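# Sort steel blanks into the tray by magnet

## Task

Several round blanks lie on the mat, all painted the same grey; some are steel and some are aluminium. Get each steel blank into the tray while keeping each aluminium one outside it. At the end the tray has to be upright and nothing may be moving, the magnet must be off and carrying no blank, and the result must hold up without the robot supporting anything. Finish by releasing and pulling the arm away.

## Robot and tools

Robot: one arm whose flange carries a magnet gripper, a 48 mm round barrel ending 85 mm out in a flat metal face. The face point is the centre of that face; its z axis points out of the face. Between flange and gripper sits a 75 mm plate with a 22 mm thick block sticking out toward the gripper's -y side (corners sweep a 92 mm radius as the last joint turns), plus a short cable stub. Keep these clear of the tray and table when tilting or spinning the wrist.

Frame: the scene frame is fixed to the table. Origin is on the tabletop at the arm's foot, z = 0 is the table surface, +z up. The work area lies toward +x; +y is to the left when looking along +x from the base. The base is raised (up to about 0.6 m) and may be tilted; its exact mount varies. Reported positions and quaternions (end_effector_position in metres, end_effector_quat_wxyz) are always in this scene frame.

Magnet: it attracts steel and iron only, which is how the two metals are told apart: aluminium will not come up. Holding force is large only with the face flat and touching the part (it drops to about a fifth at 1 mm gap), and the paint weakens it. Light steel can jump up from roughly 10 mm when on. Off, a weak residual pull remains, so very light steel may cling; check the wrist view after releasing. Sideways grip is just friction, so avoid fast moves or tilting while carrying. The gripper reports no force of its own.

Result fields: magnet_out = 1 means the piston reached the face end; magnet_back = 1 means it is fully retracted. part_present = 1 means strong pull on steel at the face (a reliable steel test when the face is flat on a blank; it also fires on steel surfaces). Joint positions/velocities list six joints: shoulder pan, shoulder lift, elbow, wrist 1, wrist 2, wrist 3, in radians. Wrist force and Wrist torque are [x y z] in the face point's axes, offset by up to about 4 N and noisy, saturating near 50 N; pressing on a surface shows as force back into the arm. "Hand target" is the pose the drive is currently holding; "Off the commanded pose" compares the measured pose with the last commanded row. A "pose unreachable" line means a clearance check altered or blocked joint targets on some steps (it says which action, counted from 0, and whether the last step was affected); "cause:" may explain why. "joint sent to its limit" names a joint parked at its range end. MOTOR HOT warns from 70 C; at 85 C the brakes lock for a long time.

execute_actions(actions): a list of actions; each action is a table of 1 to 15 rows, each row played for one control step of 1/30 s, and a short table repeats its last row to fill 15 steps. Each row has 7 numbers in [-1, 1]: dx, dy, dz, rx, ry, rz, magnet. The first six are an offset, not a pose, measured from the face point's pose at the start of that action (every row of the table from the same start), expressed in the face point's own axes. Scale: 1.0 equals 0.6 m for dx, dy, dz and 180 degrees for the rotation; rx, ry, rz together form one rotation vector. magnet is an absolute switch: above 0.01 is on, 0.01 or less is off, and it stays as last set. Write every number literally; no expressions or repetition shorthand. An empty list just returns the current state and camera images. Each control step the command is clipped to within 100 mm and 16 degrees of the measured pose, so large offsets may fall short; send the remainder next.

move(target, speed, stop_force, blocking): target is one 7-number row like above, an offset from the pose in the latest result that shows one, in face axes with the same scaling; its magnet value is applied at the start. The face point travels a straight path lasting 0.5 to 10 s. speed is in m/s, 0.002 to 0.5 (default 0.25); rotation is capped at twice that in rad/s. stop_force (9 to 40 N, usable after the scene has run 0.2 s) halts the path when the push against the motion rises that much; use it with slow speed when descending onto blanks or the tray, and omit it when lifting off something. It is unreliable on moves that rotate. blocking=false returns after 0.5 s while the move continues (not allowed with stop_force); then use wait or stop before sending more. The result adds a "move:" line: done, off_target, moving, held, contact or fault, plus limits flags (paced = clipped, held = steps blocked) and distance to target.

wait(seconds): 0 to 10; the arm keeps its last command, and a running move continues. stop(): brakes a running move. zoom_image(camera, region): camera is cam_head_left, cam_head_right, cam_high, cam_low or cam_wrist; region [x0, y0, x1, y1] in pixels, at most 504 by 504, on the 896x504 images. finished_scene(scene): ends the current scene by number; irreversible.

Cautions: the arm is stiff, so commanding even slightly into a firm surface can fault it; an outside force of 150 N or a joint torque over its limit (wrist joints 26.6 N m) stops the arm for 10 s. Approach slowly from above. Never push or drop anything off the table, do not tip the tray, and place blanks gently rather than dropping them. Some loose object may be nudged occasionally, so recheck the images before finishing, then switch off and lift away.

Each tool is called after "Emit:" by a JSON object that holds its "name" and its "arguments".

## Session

Emit:
{"name": "execute_actions", "arguments": {"actions": []}}

Scene clock: 0.00 s.
end_effector_position=(+0.6705, +0.3417, +0.3926) magnet_out=0 magnet_back=1 part_present=0 end_effector_quat_wxyz=(+0.093, +0.990, +0.104, -0.022) end_effector_velocity=(+0.000, -0.000, +0.000) end_effector_angular_velocity=(-0.000, +0.000, -0.000)
Joint positions: [ 0.561 -0.775  1.173 -1.884 -1.962  0.251]
Joint velocities: [-0. -0.  0.  0. -0. -0.]
Wrist force (N, on the end effector, along its own x y z axes, offset not removed): no reading
Wrist torque (N m, same axes, about the end effector's origin, offset not removed): no reading
Hand target: +0.670, +0.342, +0.393; +0.093, +0.990, +0.104, -0.022
camera_calibration (this result's frames):
cam_wrist: T_world_to_cam=[[0.965338, 0.255462, -0.0535001, -0.721564], [0.254643, -0.876835, 0.40782, 0.0230988], [0.0572716, -0.407307, -0.911494, 0.541018], [0, 0, 0, 1]] pos_world=[0.659686, 0.424947, 0.445111]

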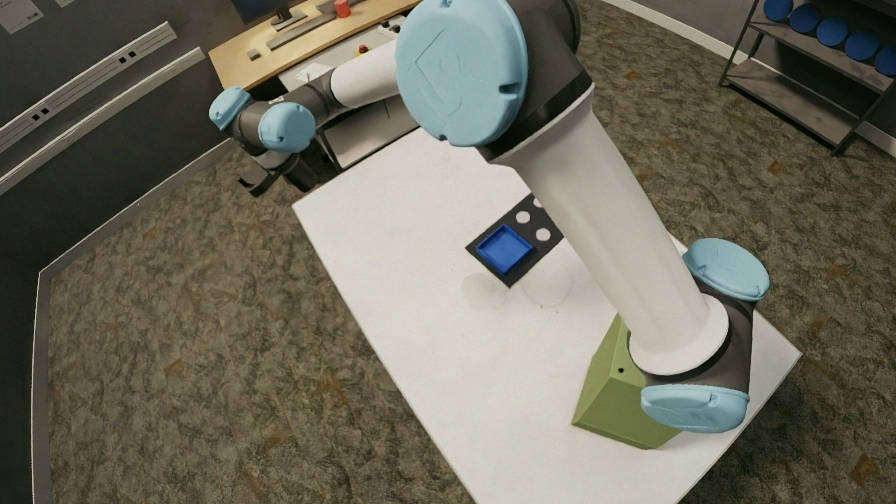

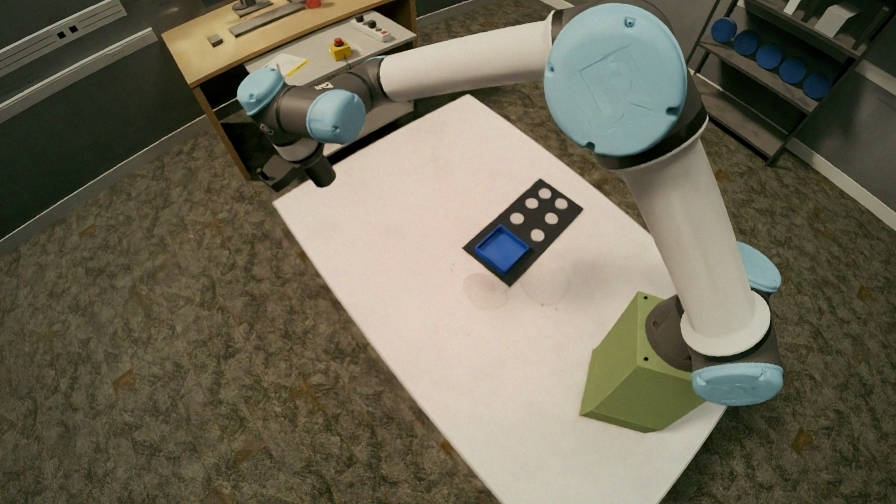

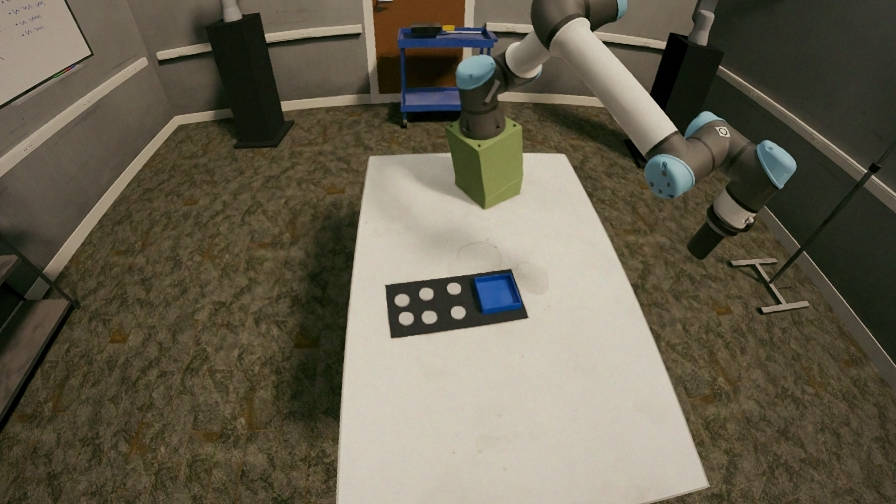

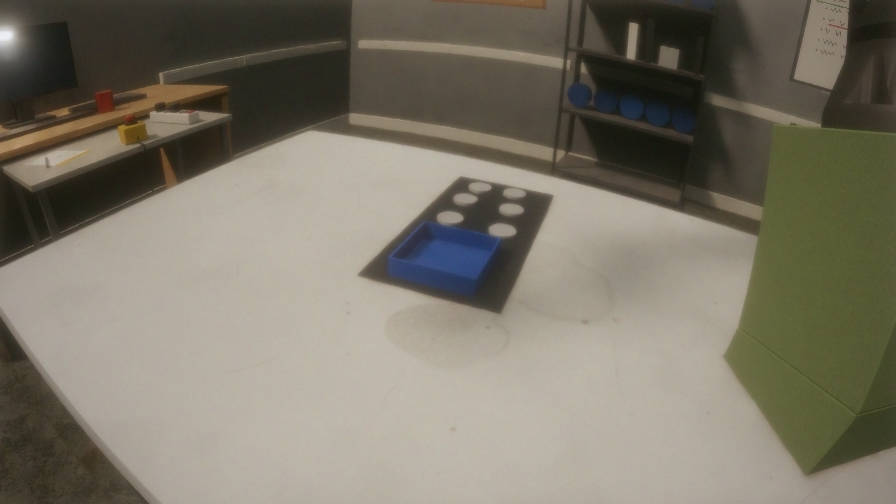

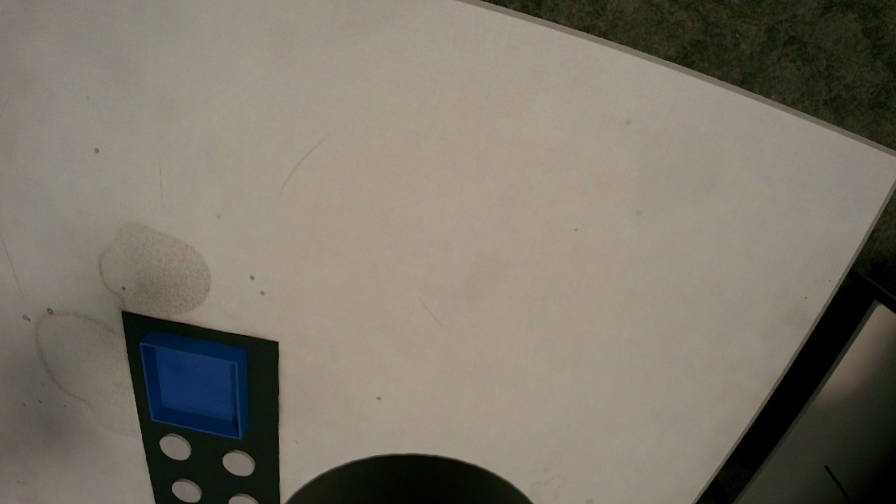

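Emit:
{"name": "execute_actions", "arguments": {"actions": []}}

Emit:
{"name": "zoom_image", "arguments": {"camera": "cam_high", "region": [370,250,550,350]}}

Scene clock: 15.27 s.
end_effector_position=(+0.6705, +0.3417, +0.3926) magnet_out=0 magnet_back=1 part_present=0 end_effector_quat_wxyz=(+0.093, +0.990, +0.104, -0.022) end_effector_velocity=(-0.000, -0.000, -0.000) end_effector_angular_velocity=(+0.001, +0.001, -0.000)
Joint positions: [ 0.561 -0.775  1.173 -1.884 -1.962  0.251]
Joint velocities: [-0.    -0.     0.     0.001  0.001  0.   ]
Wrist force (N, on the end effector, along its own x y z axes, offset not removed): [-3.6 0.2 -0.2]
Wrist torque (N m, same axes, about the end effector's origin, offset not removed): [0.03 0.35 0.13]
Hand target: +0.670, +0.342, +0.393; +0.093, +0.990, +0.104, -0.022
camera_calibration (this result's frames):
cam_wrist: T_world_to_cam=[[0.965338, 0.255462, -0.0535001, -0.721564], [0.254643, -0.876835, 0.40782, 0.0230988], [0.0572716, -0.407307, -0.911494, 0.541018], [0, 0, 0, 1]] pos_world=[0.659686, 0.424947, 0.445111]

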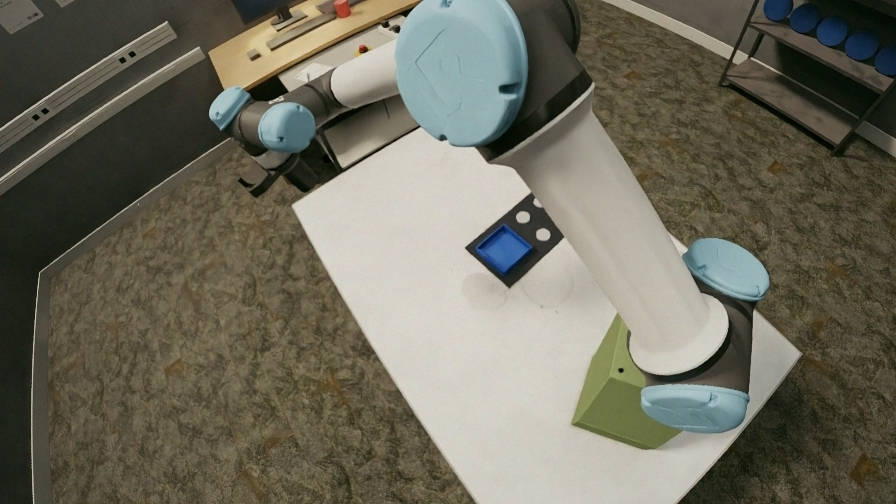

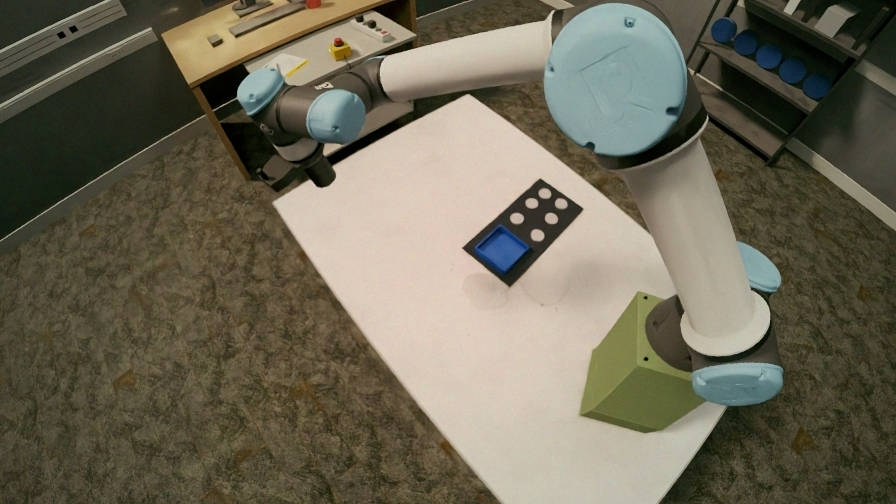

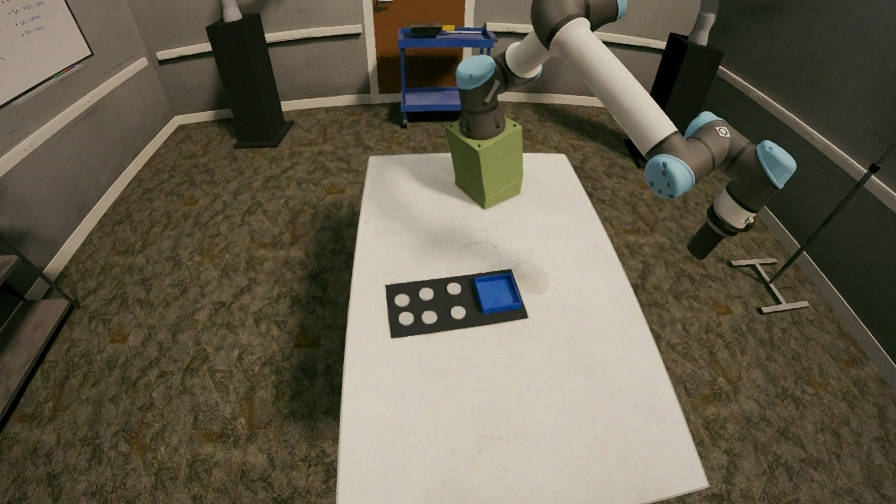

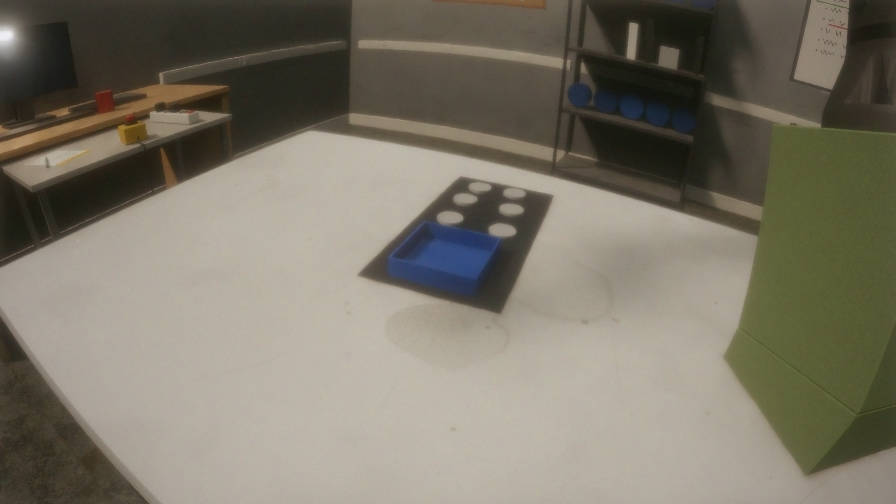

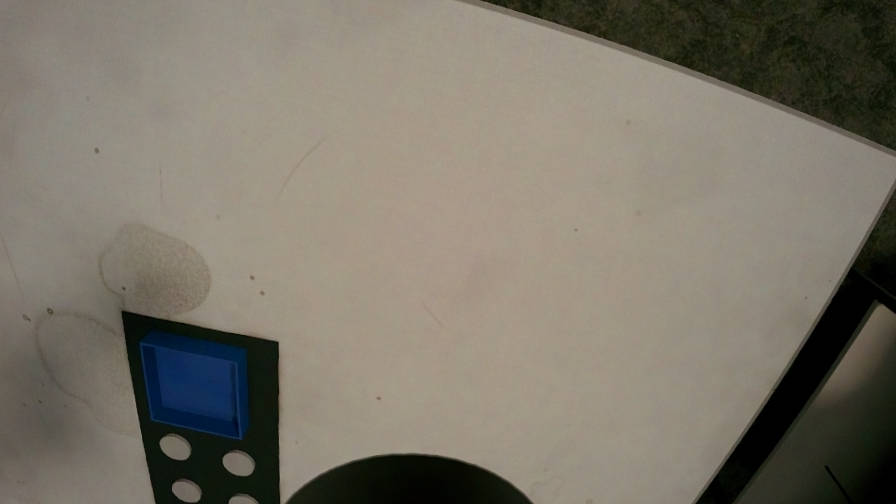

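Region (370, 250, 550, 350) of cam_high's 896x504 image, scaled by 2.800, with more detail than that image has.

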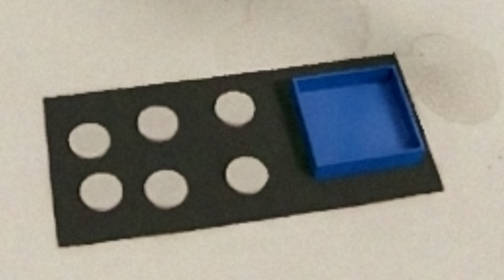

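Emit:
{"name": "move", "arguments": {"target": [0,0,0,0.0576,0.0201,0,0]}}

Scene clock: 32.67 s.
end_effector_position=(+0.6705, +0.3417, +0.3927) magnet_out=0 magnet_back=1 part_present=0 end_effector_quat_wxyz=(+0.001, +0.995, +0.104, -0.000) end_effector_velocity=(-0.000, -0.000, -0.000) end_effector_angular_velocity=(+0.013, -0.002, -0.000)
Joint positions: [ 0.52  -0.831  1.279 -2.052 -1.801  0.176]
Joint velocities: [-0.003 -0.004  0.008 -0.012  0.011 -0.004]
Wrist force (N, on the end effector, along its own x y z axes, offset not removed): [-3.0 0.7 -0.5]
Wrist torque (N m, same axes, about the end effector's origin, offset not removed): [-0.03 0.27 0.11]
Hand target: +0.670, +0.342, +0.393; +0.000, +0.995, +0.104, -0.000
Off the commanded pose: 0.000 m, 0 deg.
move: done
camera_calibration (this result's frames):
cam_wrist: T_world_to_cam=[[0.965736, 0.258839, 0.0188633, -0.751424], [0.246772, -0.938356, 0.242056, 0.114454], [0.0803538, -0.229107, -0.970079, 0.487718], [0, 0, 0, 1]] pos_world=[0.658244, 0.413636, 0.459595]

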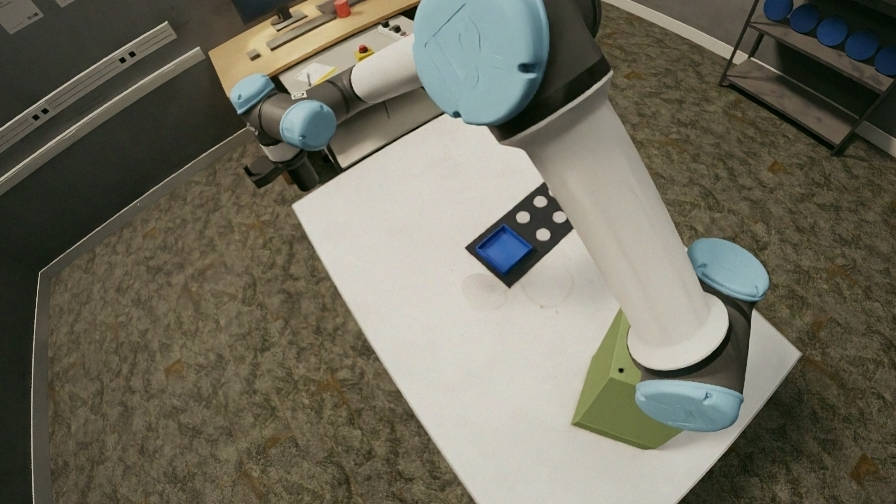

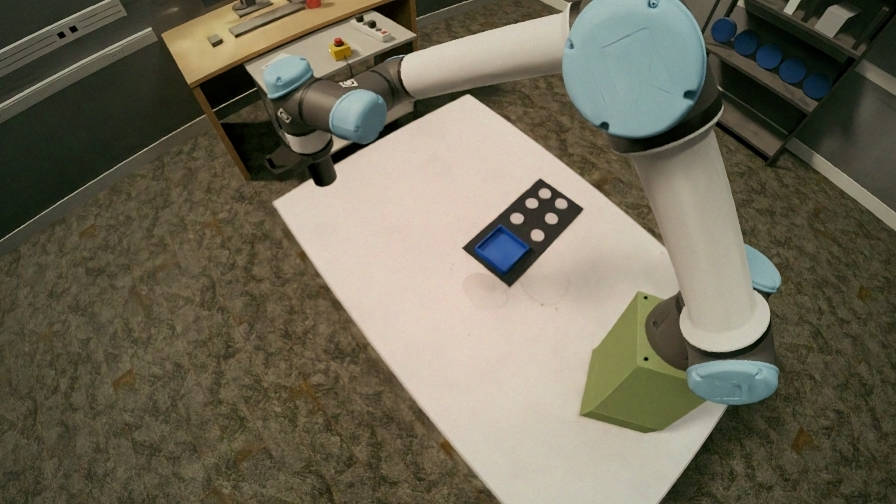

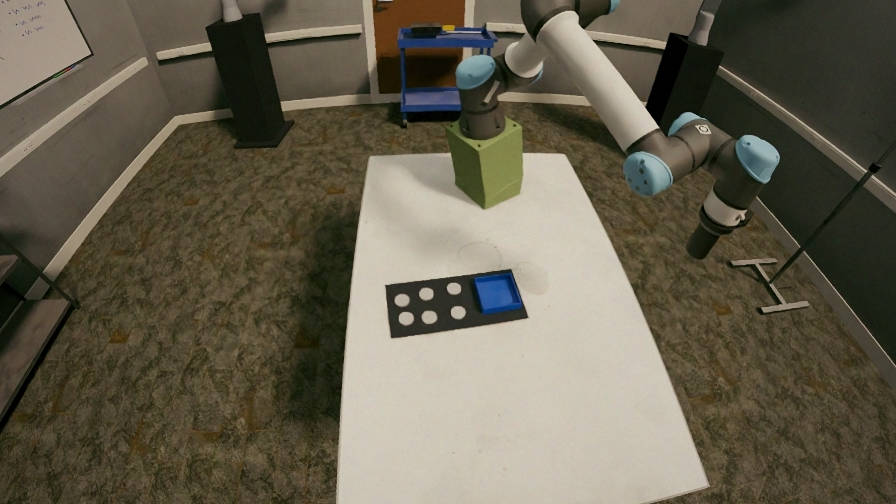

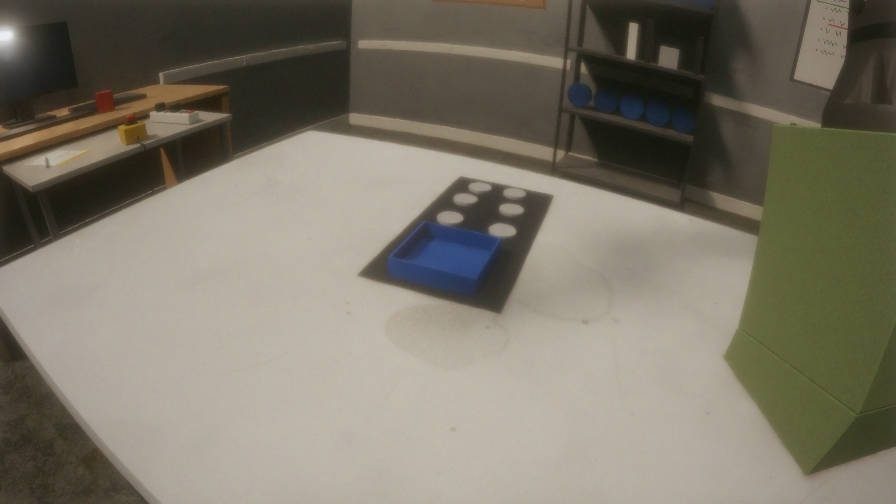

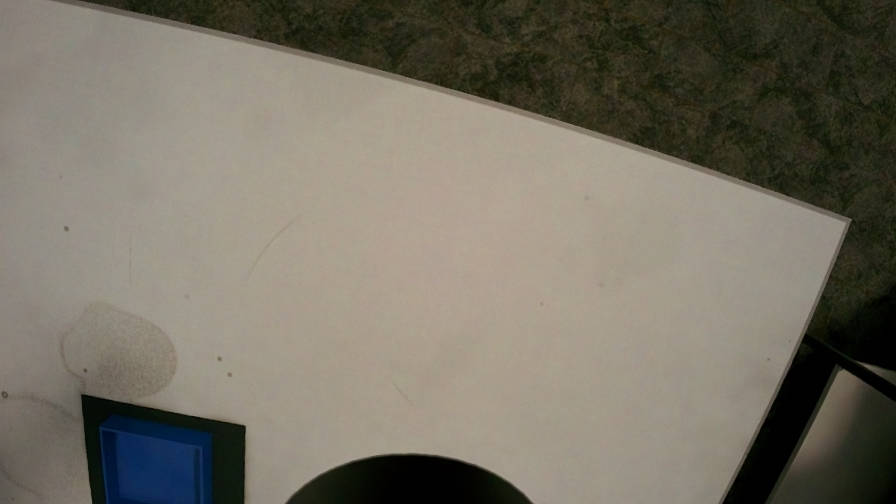

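Emit:
{"name": "move", "arguments": {"target": [-0.5368,0.6694,0.588,0,0,0,0], "speed": 0.35}}

Scene clock: 38.07 s.
end_effector_position=(+0.4379, -0.1192, +0.0416) magnet_out=0 magnet_back=1 part_present=0 end_effector_quat_wxyz=(+0.002, +0.995, +0.104, -0.000) end_effector_velocity=(-0.000, -0.001, -0.001) end_effector_angular_velocity=(+0.001, -0.002, +0.001)
Joint positions: [-0.432 -0.602  2.207 -3.385 -1.678 -0.784]
Joint velocities: [-0.003  0.003 -0.001 -0.003  0.003 -0.004]
Wrist force (N, on the end effector, along its own x y z axes, offset not removed): [-2.8 0.2 1.1]
Wrist torque (N m, same axes, about the end effector's origin, offset not removed): [-0.03 0.21 0.14]
Hand target: +0.438, -0.119, +0.042; +0.002, +0.995, +0.104, -0.000
Off the commanded pose: 0.001 m, 0 deg.
move: done
camera_calibration (this result's frames):
cam_wrist: T_world_to_cam=[[0.965653, 0.259158, 0.018742, -0.400767], [0.246911, -0.937697, 0.244457, -0.175819], [0.0809273, -0.231433, -0.969479, 0.0597123], [0, 0, 0, 1]] pos_world=[0.425581, -0.0471839, 0.108381]

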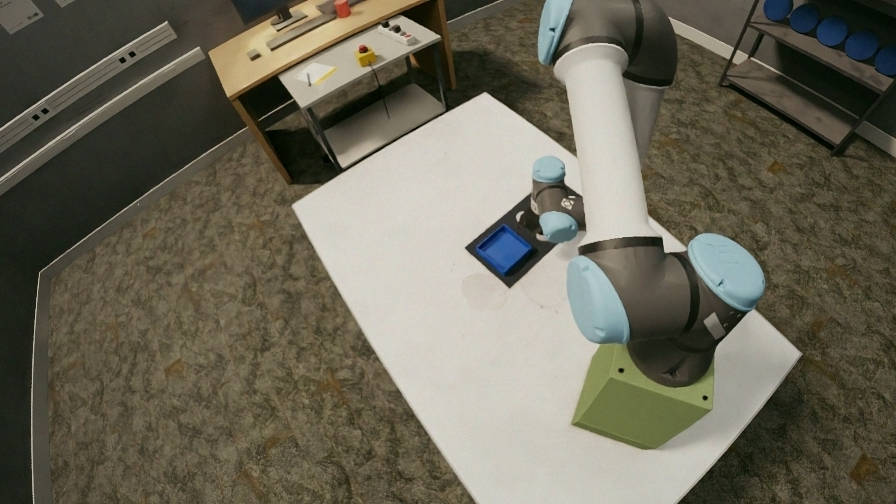

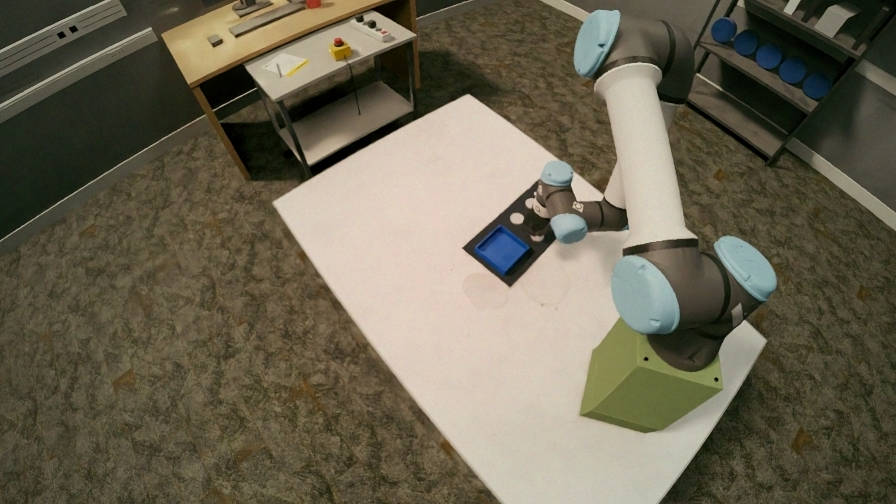

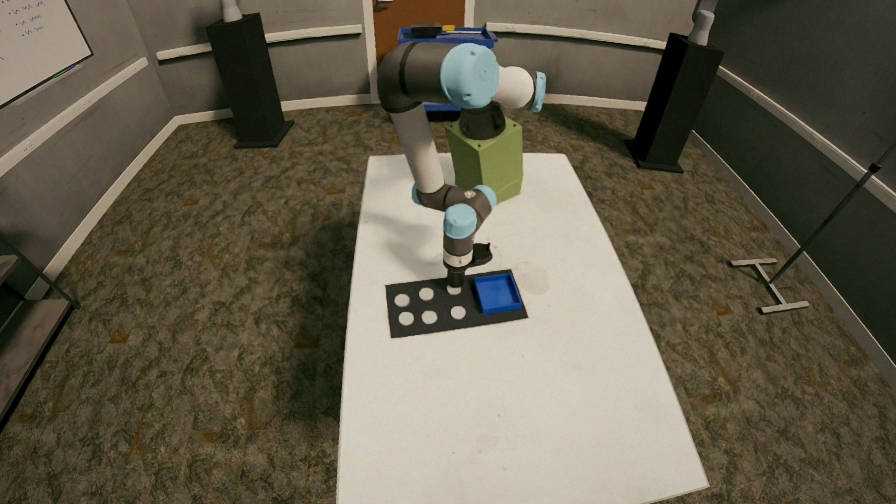

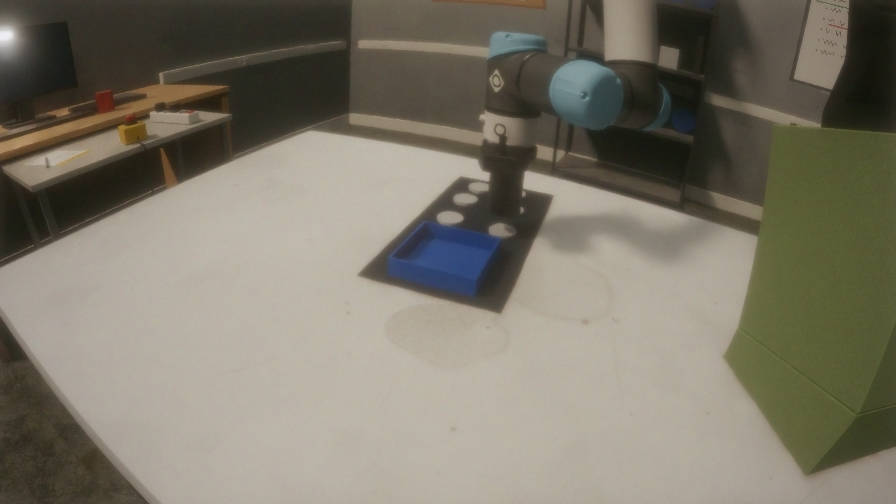

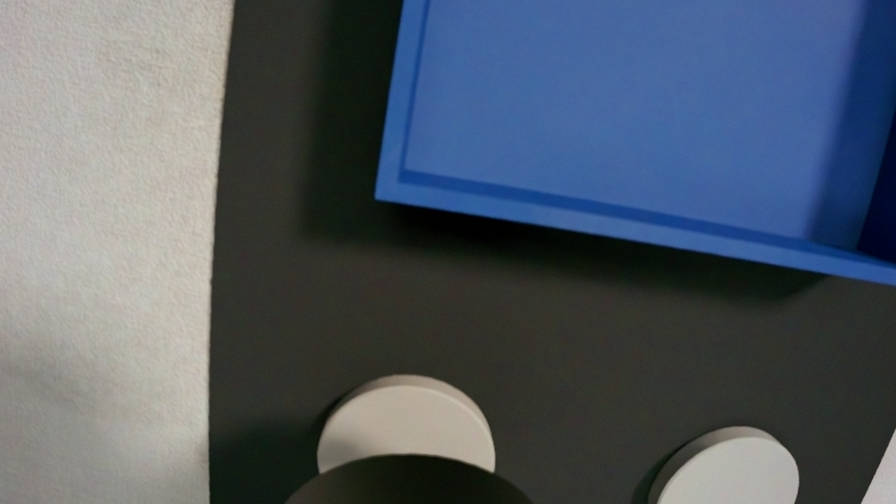

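Emit:
{"name": "execute_actions", "arguments": {"actions": [[[0,0,0.0485,0,0,0,0]],[[0,0,0,0,0,0,0]],[[0,0,0,0,0,0,1]],[[0,0,-0.03,0,0,0,1]]]}}

Scene clock: 42.90 s.
end_effector_position=(+0.4378, -0.1193, +0.0307) magnet_out=1 magnet_back=0 part_present=1 end_effector_quat_wxyz=(+0.002, +0.995, +0.104, -0.000) end_effector_velocity=(-0.001, +0.000, +0.002) end_effector_angular_velocity=(-0.000, +0.002, +0.000)
Joint positions: [-0.435 -0.571  2.19  -3.399 -1.678 -0.787]
Joint velocities: [ 0.001 -0.006  0.004  0.004 -0.001  0.001]
Wrist force (N, on the end effector, along its own x y z axes, offset not removed): [-1.8 -0.3 0.8]
Wrist torque (N m, same axes, about the end effector's origin, offset not removed): [-0.07 0.13 0.04]
Hand target: +0.438, -0.119, +0.031; +0.002, +0.995, +0.104, -0.000
Off the commanded pose: 0.000 m, 0 deg.
Step readings (end_effector_position; steps 1 to 15: 1st action; 16 to 30: 2nd action; 31 to 45: 3rd action; 46 to 60: 4th action):
0: (+0.4379, -0.1193, +0.0415)
1: (+0.4379, -0.1194, +0.0415)
2: (+0.4385, -0.1200, +0.0403)
4: (+0.4384, -0.1202, +0.0296)
8: (+0.4375, -0.1194, +0.0172)
15: (+0.4378, -0.1194, +0.0129)
16: (+0.4378, -0.1194, +0.0128)
17: (+0.4378, -0.1194, +0.0128)
19: (+0.4378, -0.1194, +0.0128)
23: (+0.4378, -0.1194, +0.0128)
30: (+0.4378, -0.1194, +0.0129)
31: (+0.4378, -0.1194, +0.0129)
32: (+0.4378, -0.1194, +0.0129)
34: (+0.4378, -0.1194, +0.0129)
38: (+0.4378, -0.1194, +0.0129)
45: (+0.4378, -0.1194, +0.0129)
46: (+0.4378, -0.1194, +0.0129)
47: (+0.4375, -0.1191, +0.0140)
49: (+0.4376, -0.1191, +0.0211)
53: (+0.4378, -0.1193, +0.0283)
60: end_effector_position above
camera_calibration (this result's frames):
cam_wrist: T_world_to_cam=[[0.965661, 0.259124, 0.0188009, -0.400497], [0.246858, -0.937691, 0.244535, -0.173168], [0.0809945, -0.231497, -0.969458, 0.0490725], [0, 0, 0, 1]] pos_world=[0.425518, -0.0472397, 0.0974492]

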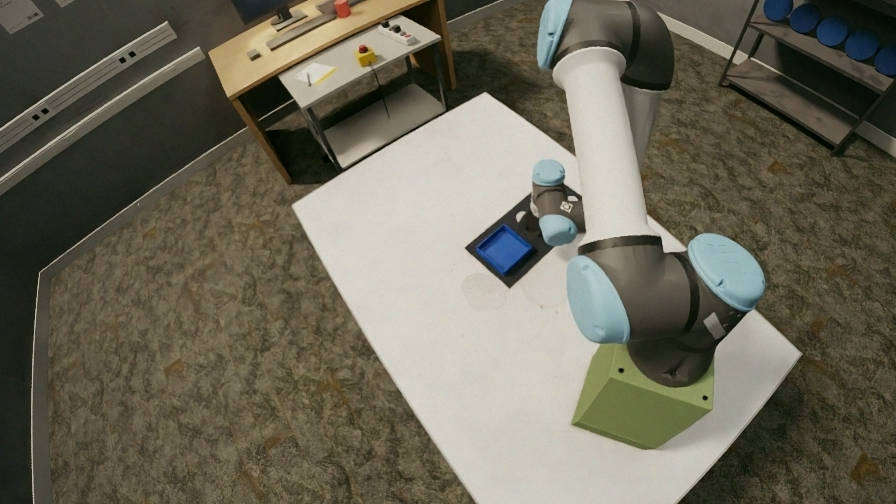

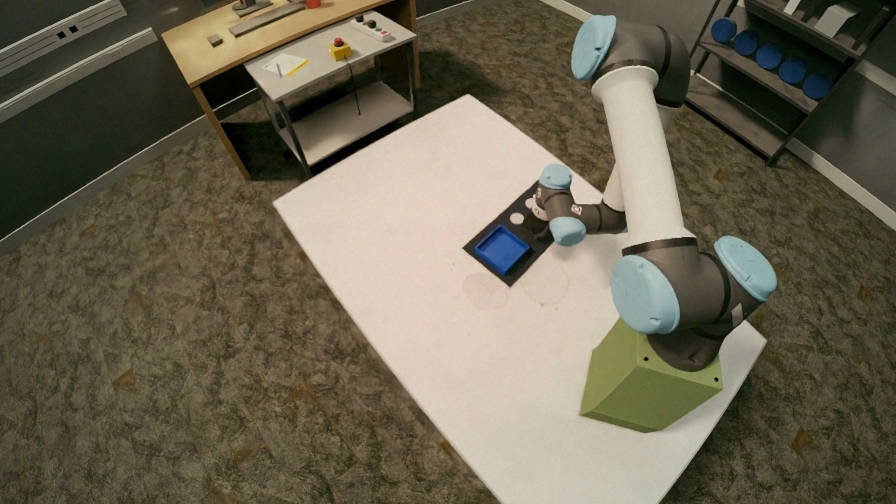

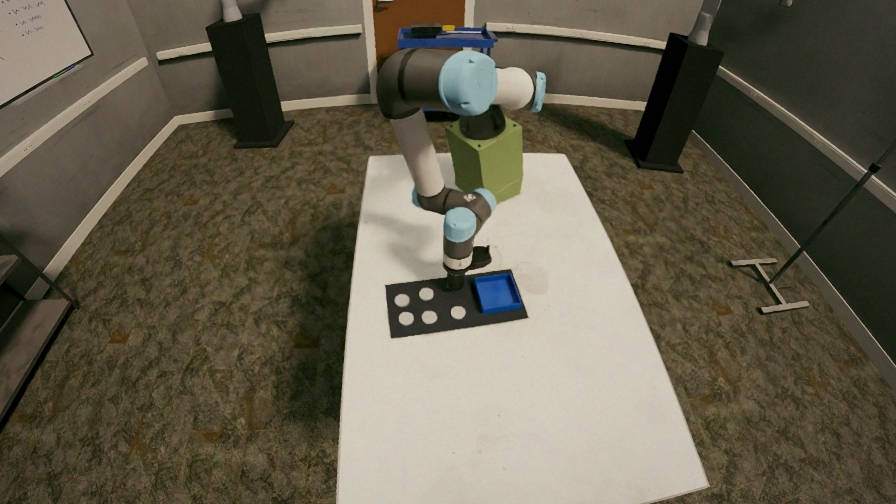

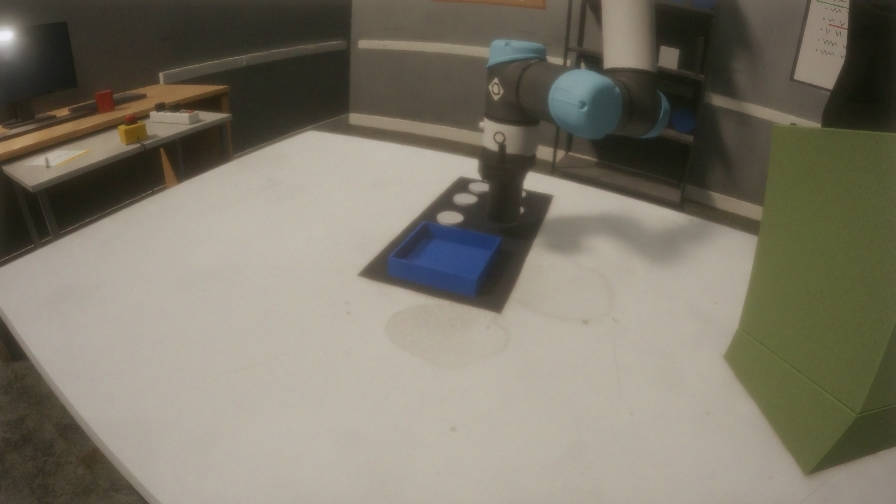

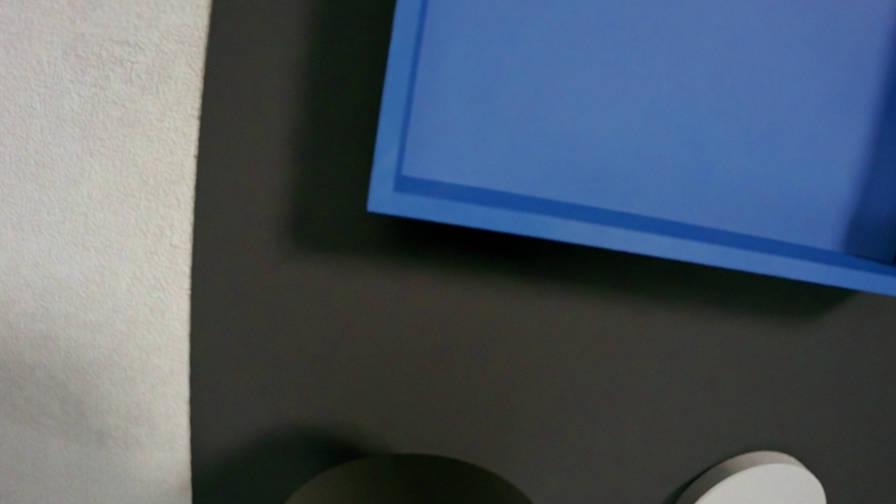

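Emit:
{"name": "execute_actions", "arguments": {"actions": [[[0,0,-0.045,0,0,0,1]],[[0.02,-0.05,0,0,0,0,1],[0.02,-0.05,0,0,0,0,1],[0.04,-0.1,0,0,0,0,1],[0.04,-0.1,0,0,0,0,1],[0.0633,-0.1535,0,0,0,0,1]],[[0,0,0,0,0,0,1]]]}}

Scene clock: 51.17 s.
end_effector_position=(+0.4545, -0.0242, +0.0572) magnet_out=1 magnet_back=0 part_present=1 end_effector_quat_wxyz=(+0.001, +0.994, +0.105, +0.001) end_effector_velocity=(-0.000, -0.001, +0.000) end_effector_angular_velocity=(-0.000, -0.000, -0.001)
Joint positions: [-0.218 -0.605  2.209 -3.358 -1.718 -0.573]
Joint velocities: [-0.001 -0.001  0.001 -0.001 -0.    -0.   ]
Wrist force (N, on the end effector, along its own x y z axes, offset not removed): [-2.2 0.4 -0.6]
Wrist torque (N m, same axes, about the end effector's origin, offset not removed): [0.02 0.19 0.07]
Hand target: +0.454, -0.024, +0.057; +0.001, +0.994, +0.105, +0.001
Off the commanded pose: 0.000 m, 0 deg.
Step readings (end_effector_position; steps 1 to 15: 1st action; 16 to 30: 2nd action; 31 to 45: 3rd action):
0: (+0.4378, -0.1193, +0.0309)
1: (+0.4378, -0.1193, +0.0309)
2: (+0.4373, -0.1187, +0.0321)
4: (+0.4371, -0.1184, +0.0421)
8: (+0.4377, -0.1189, +0.0534)
15: (+0.4378, -0.1191, +0.0573)
16: (+0.4378, -0.1191, +0.0574)
17: (+0.4379, -0.1175, +0.0573)
19: (+0.4397, -0.1031, +0.0571)
23: (+0.4456, -0.0553, +0.0572)
30: (+0.4545, -0.0242, +0.0572)
31: (+0.4549, -0.0233, +0.0571)
32: (+0.4551, -0.0230, +0.0571)
34: (+0.4549, -0.0234, +0.0571)
38: (+0.4545, -0.0239, +0.0571)
45: end_effector_position above
camera_calibration (this result's frames):
cam_wrist: T_world_to_cam=[[0.965285, 0.260383, 0.0206124, -0.441633], [0.247767, -0.937774, 0.243293, -0.0949209], [0.0826792, -0.22974, -0.969734, 0.0947012], [0, 0, 0, 1]] pos_world=[0.44199, 0.0477362, 0.124032]

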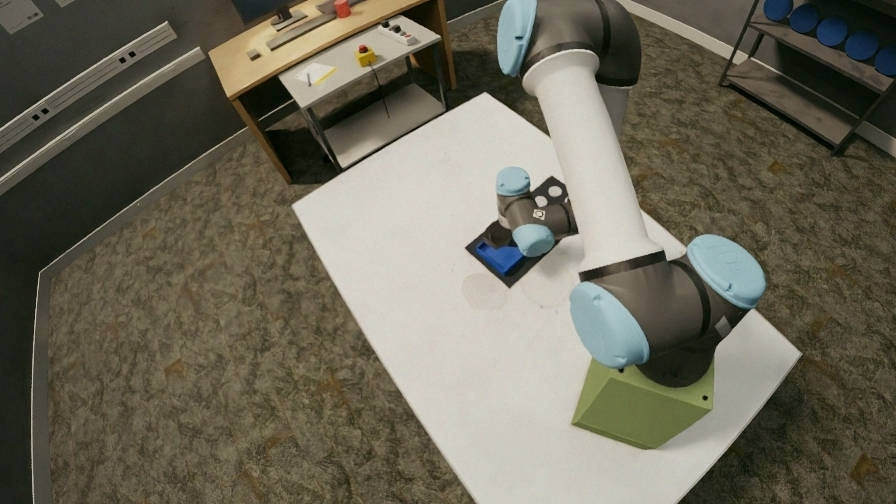

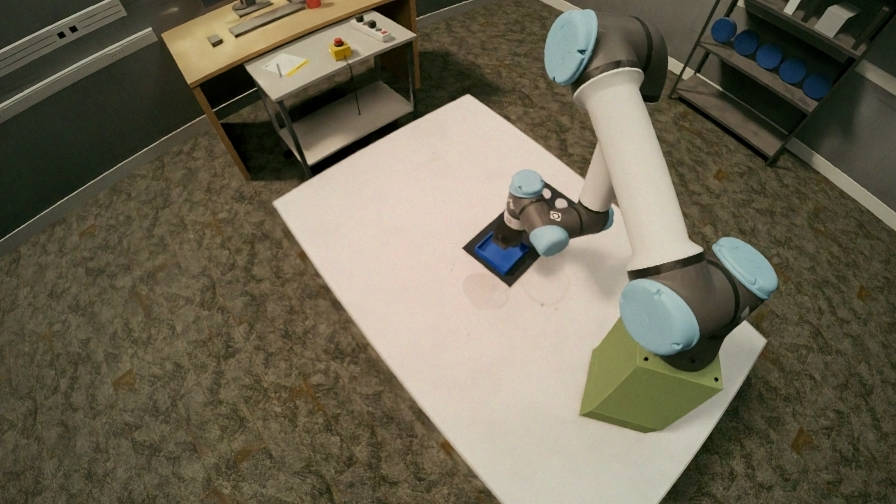

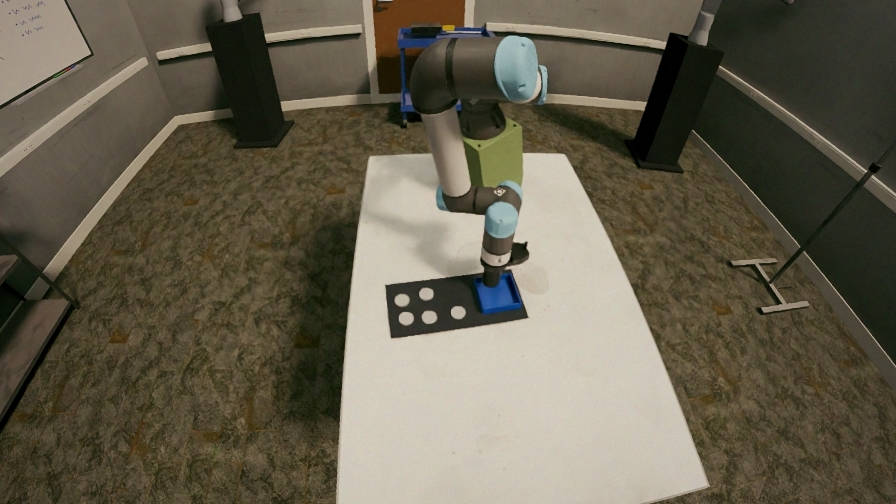

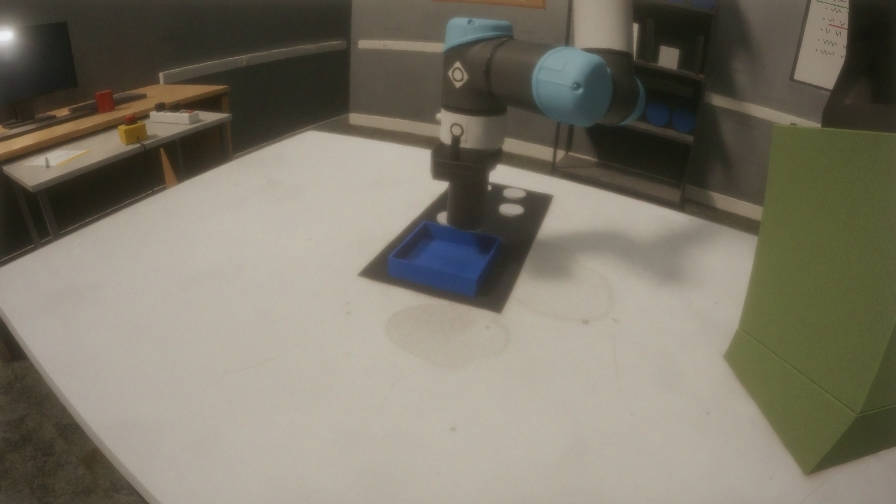

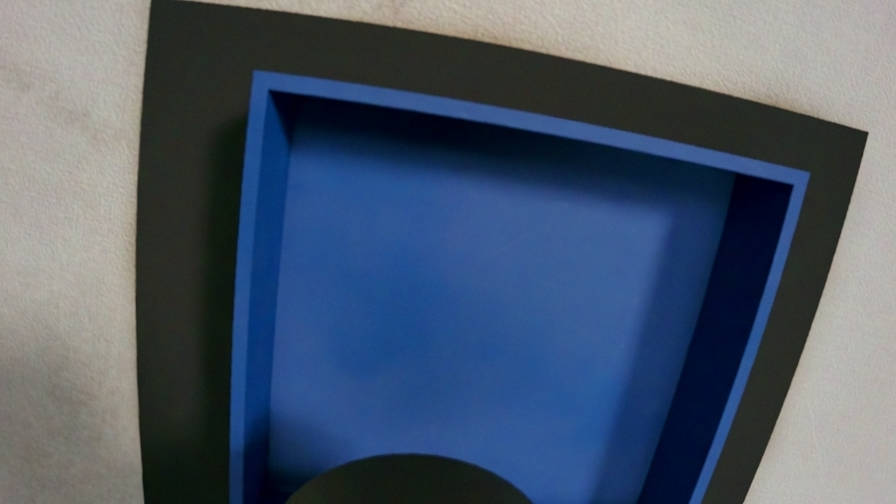

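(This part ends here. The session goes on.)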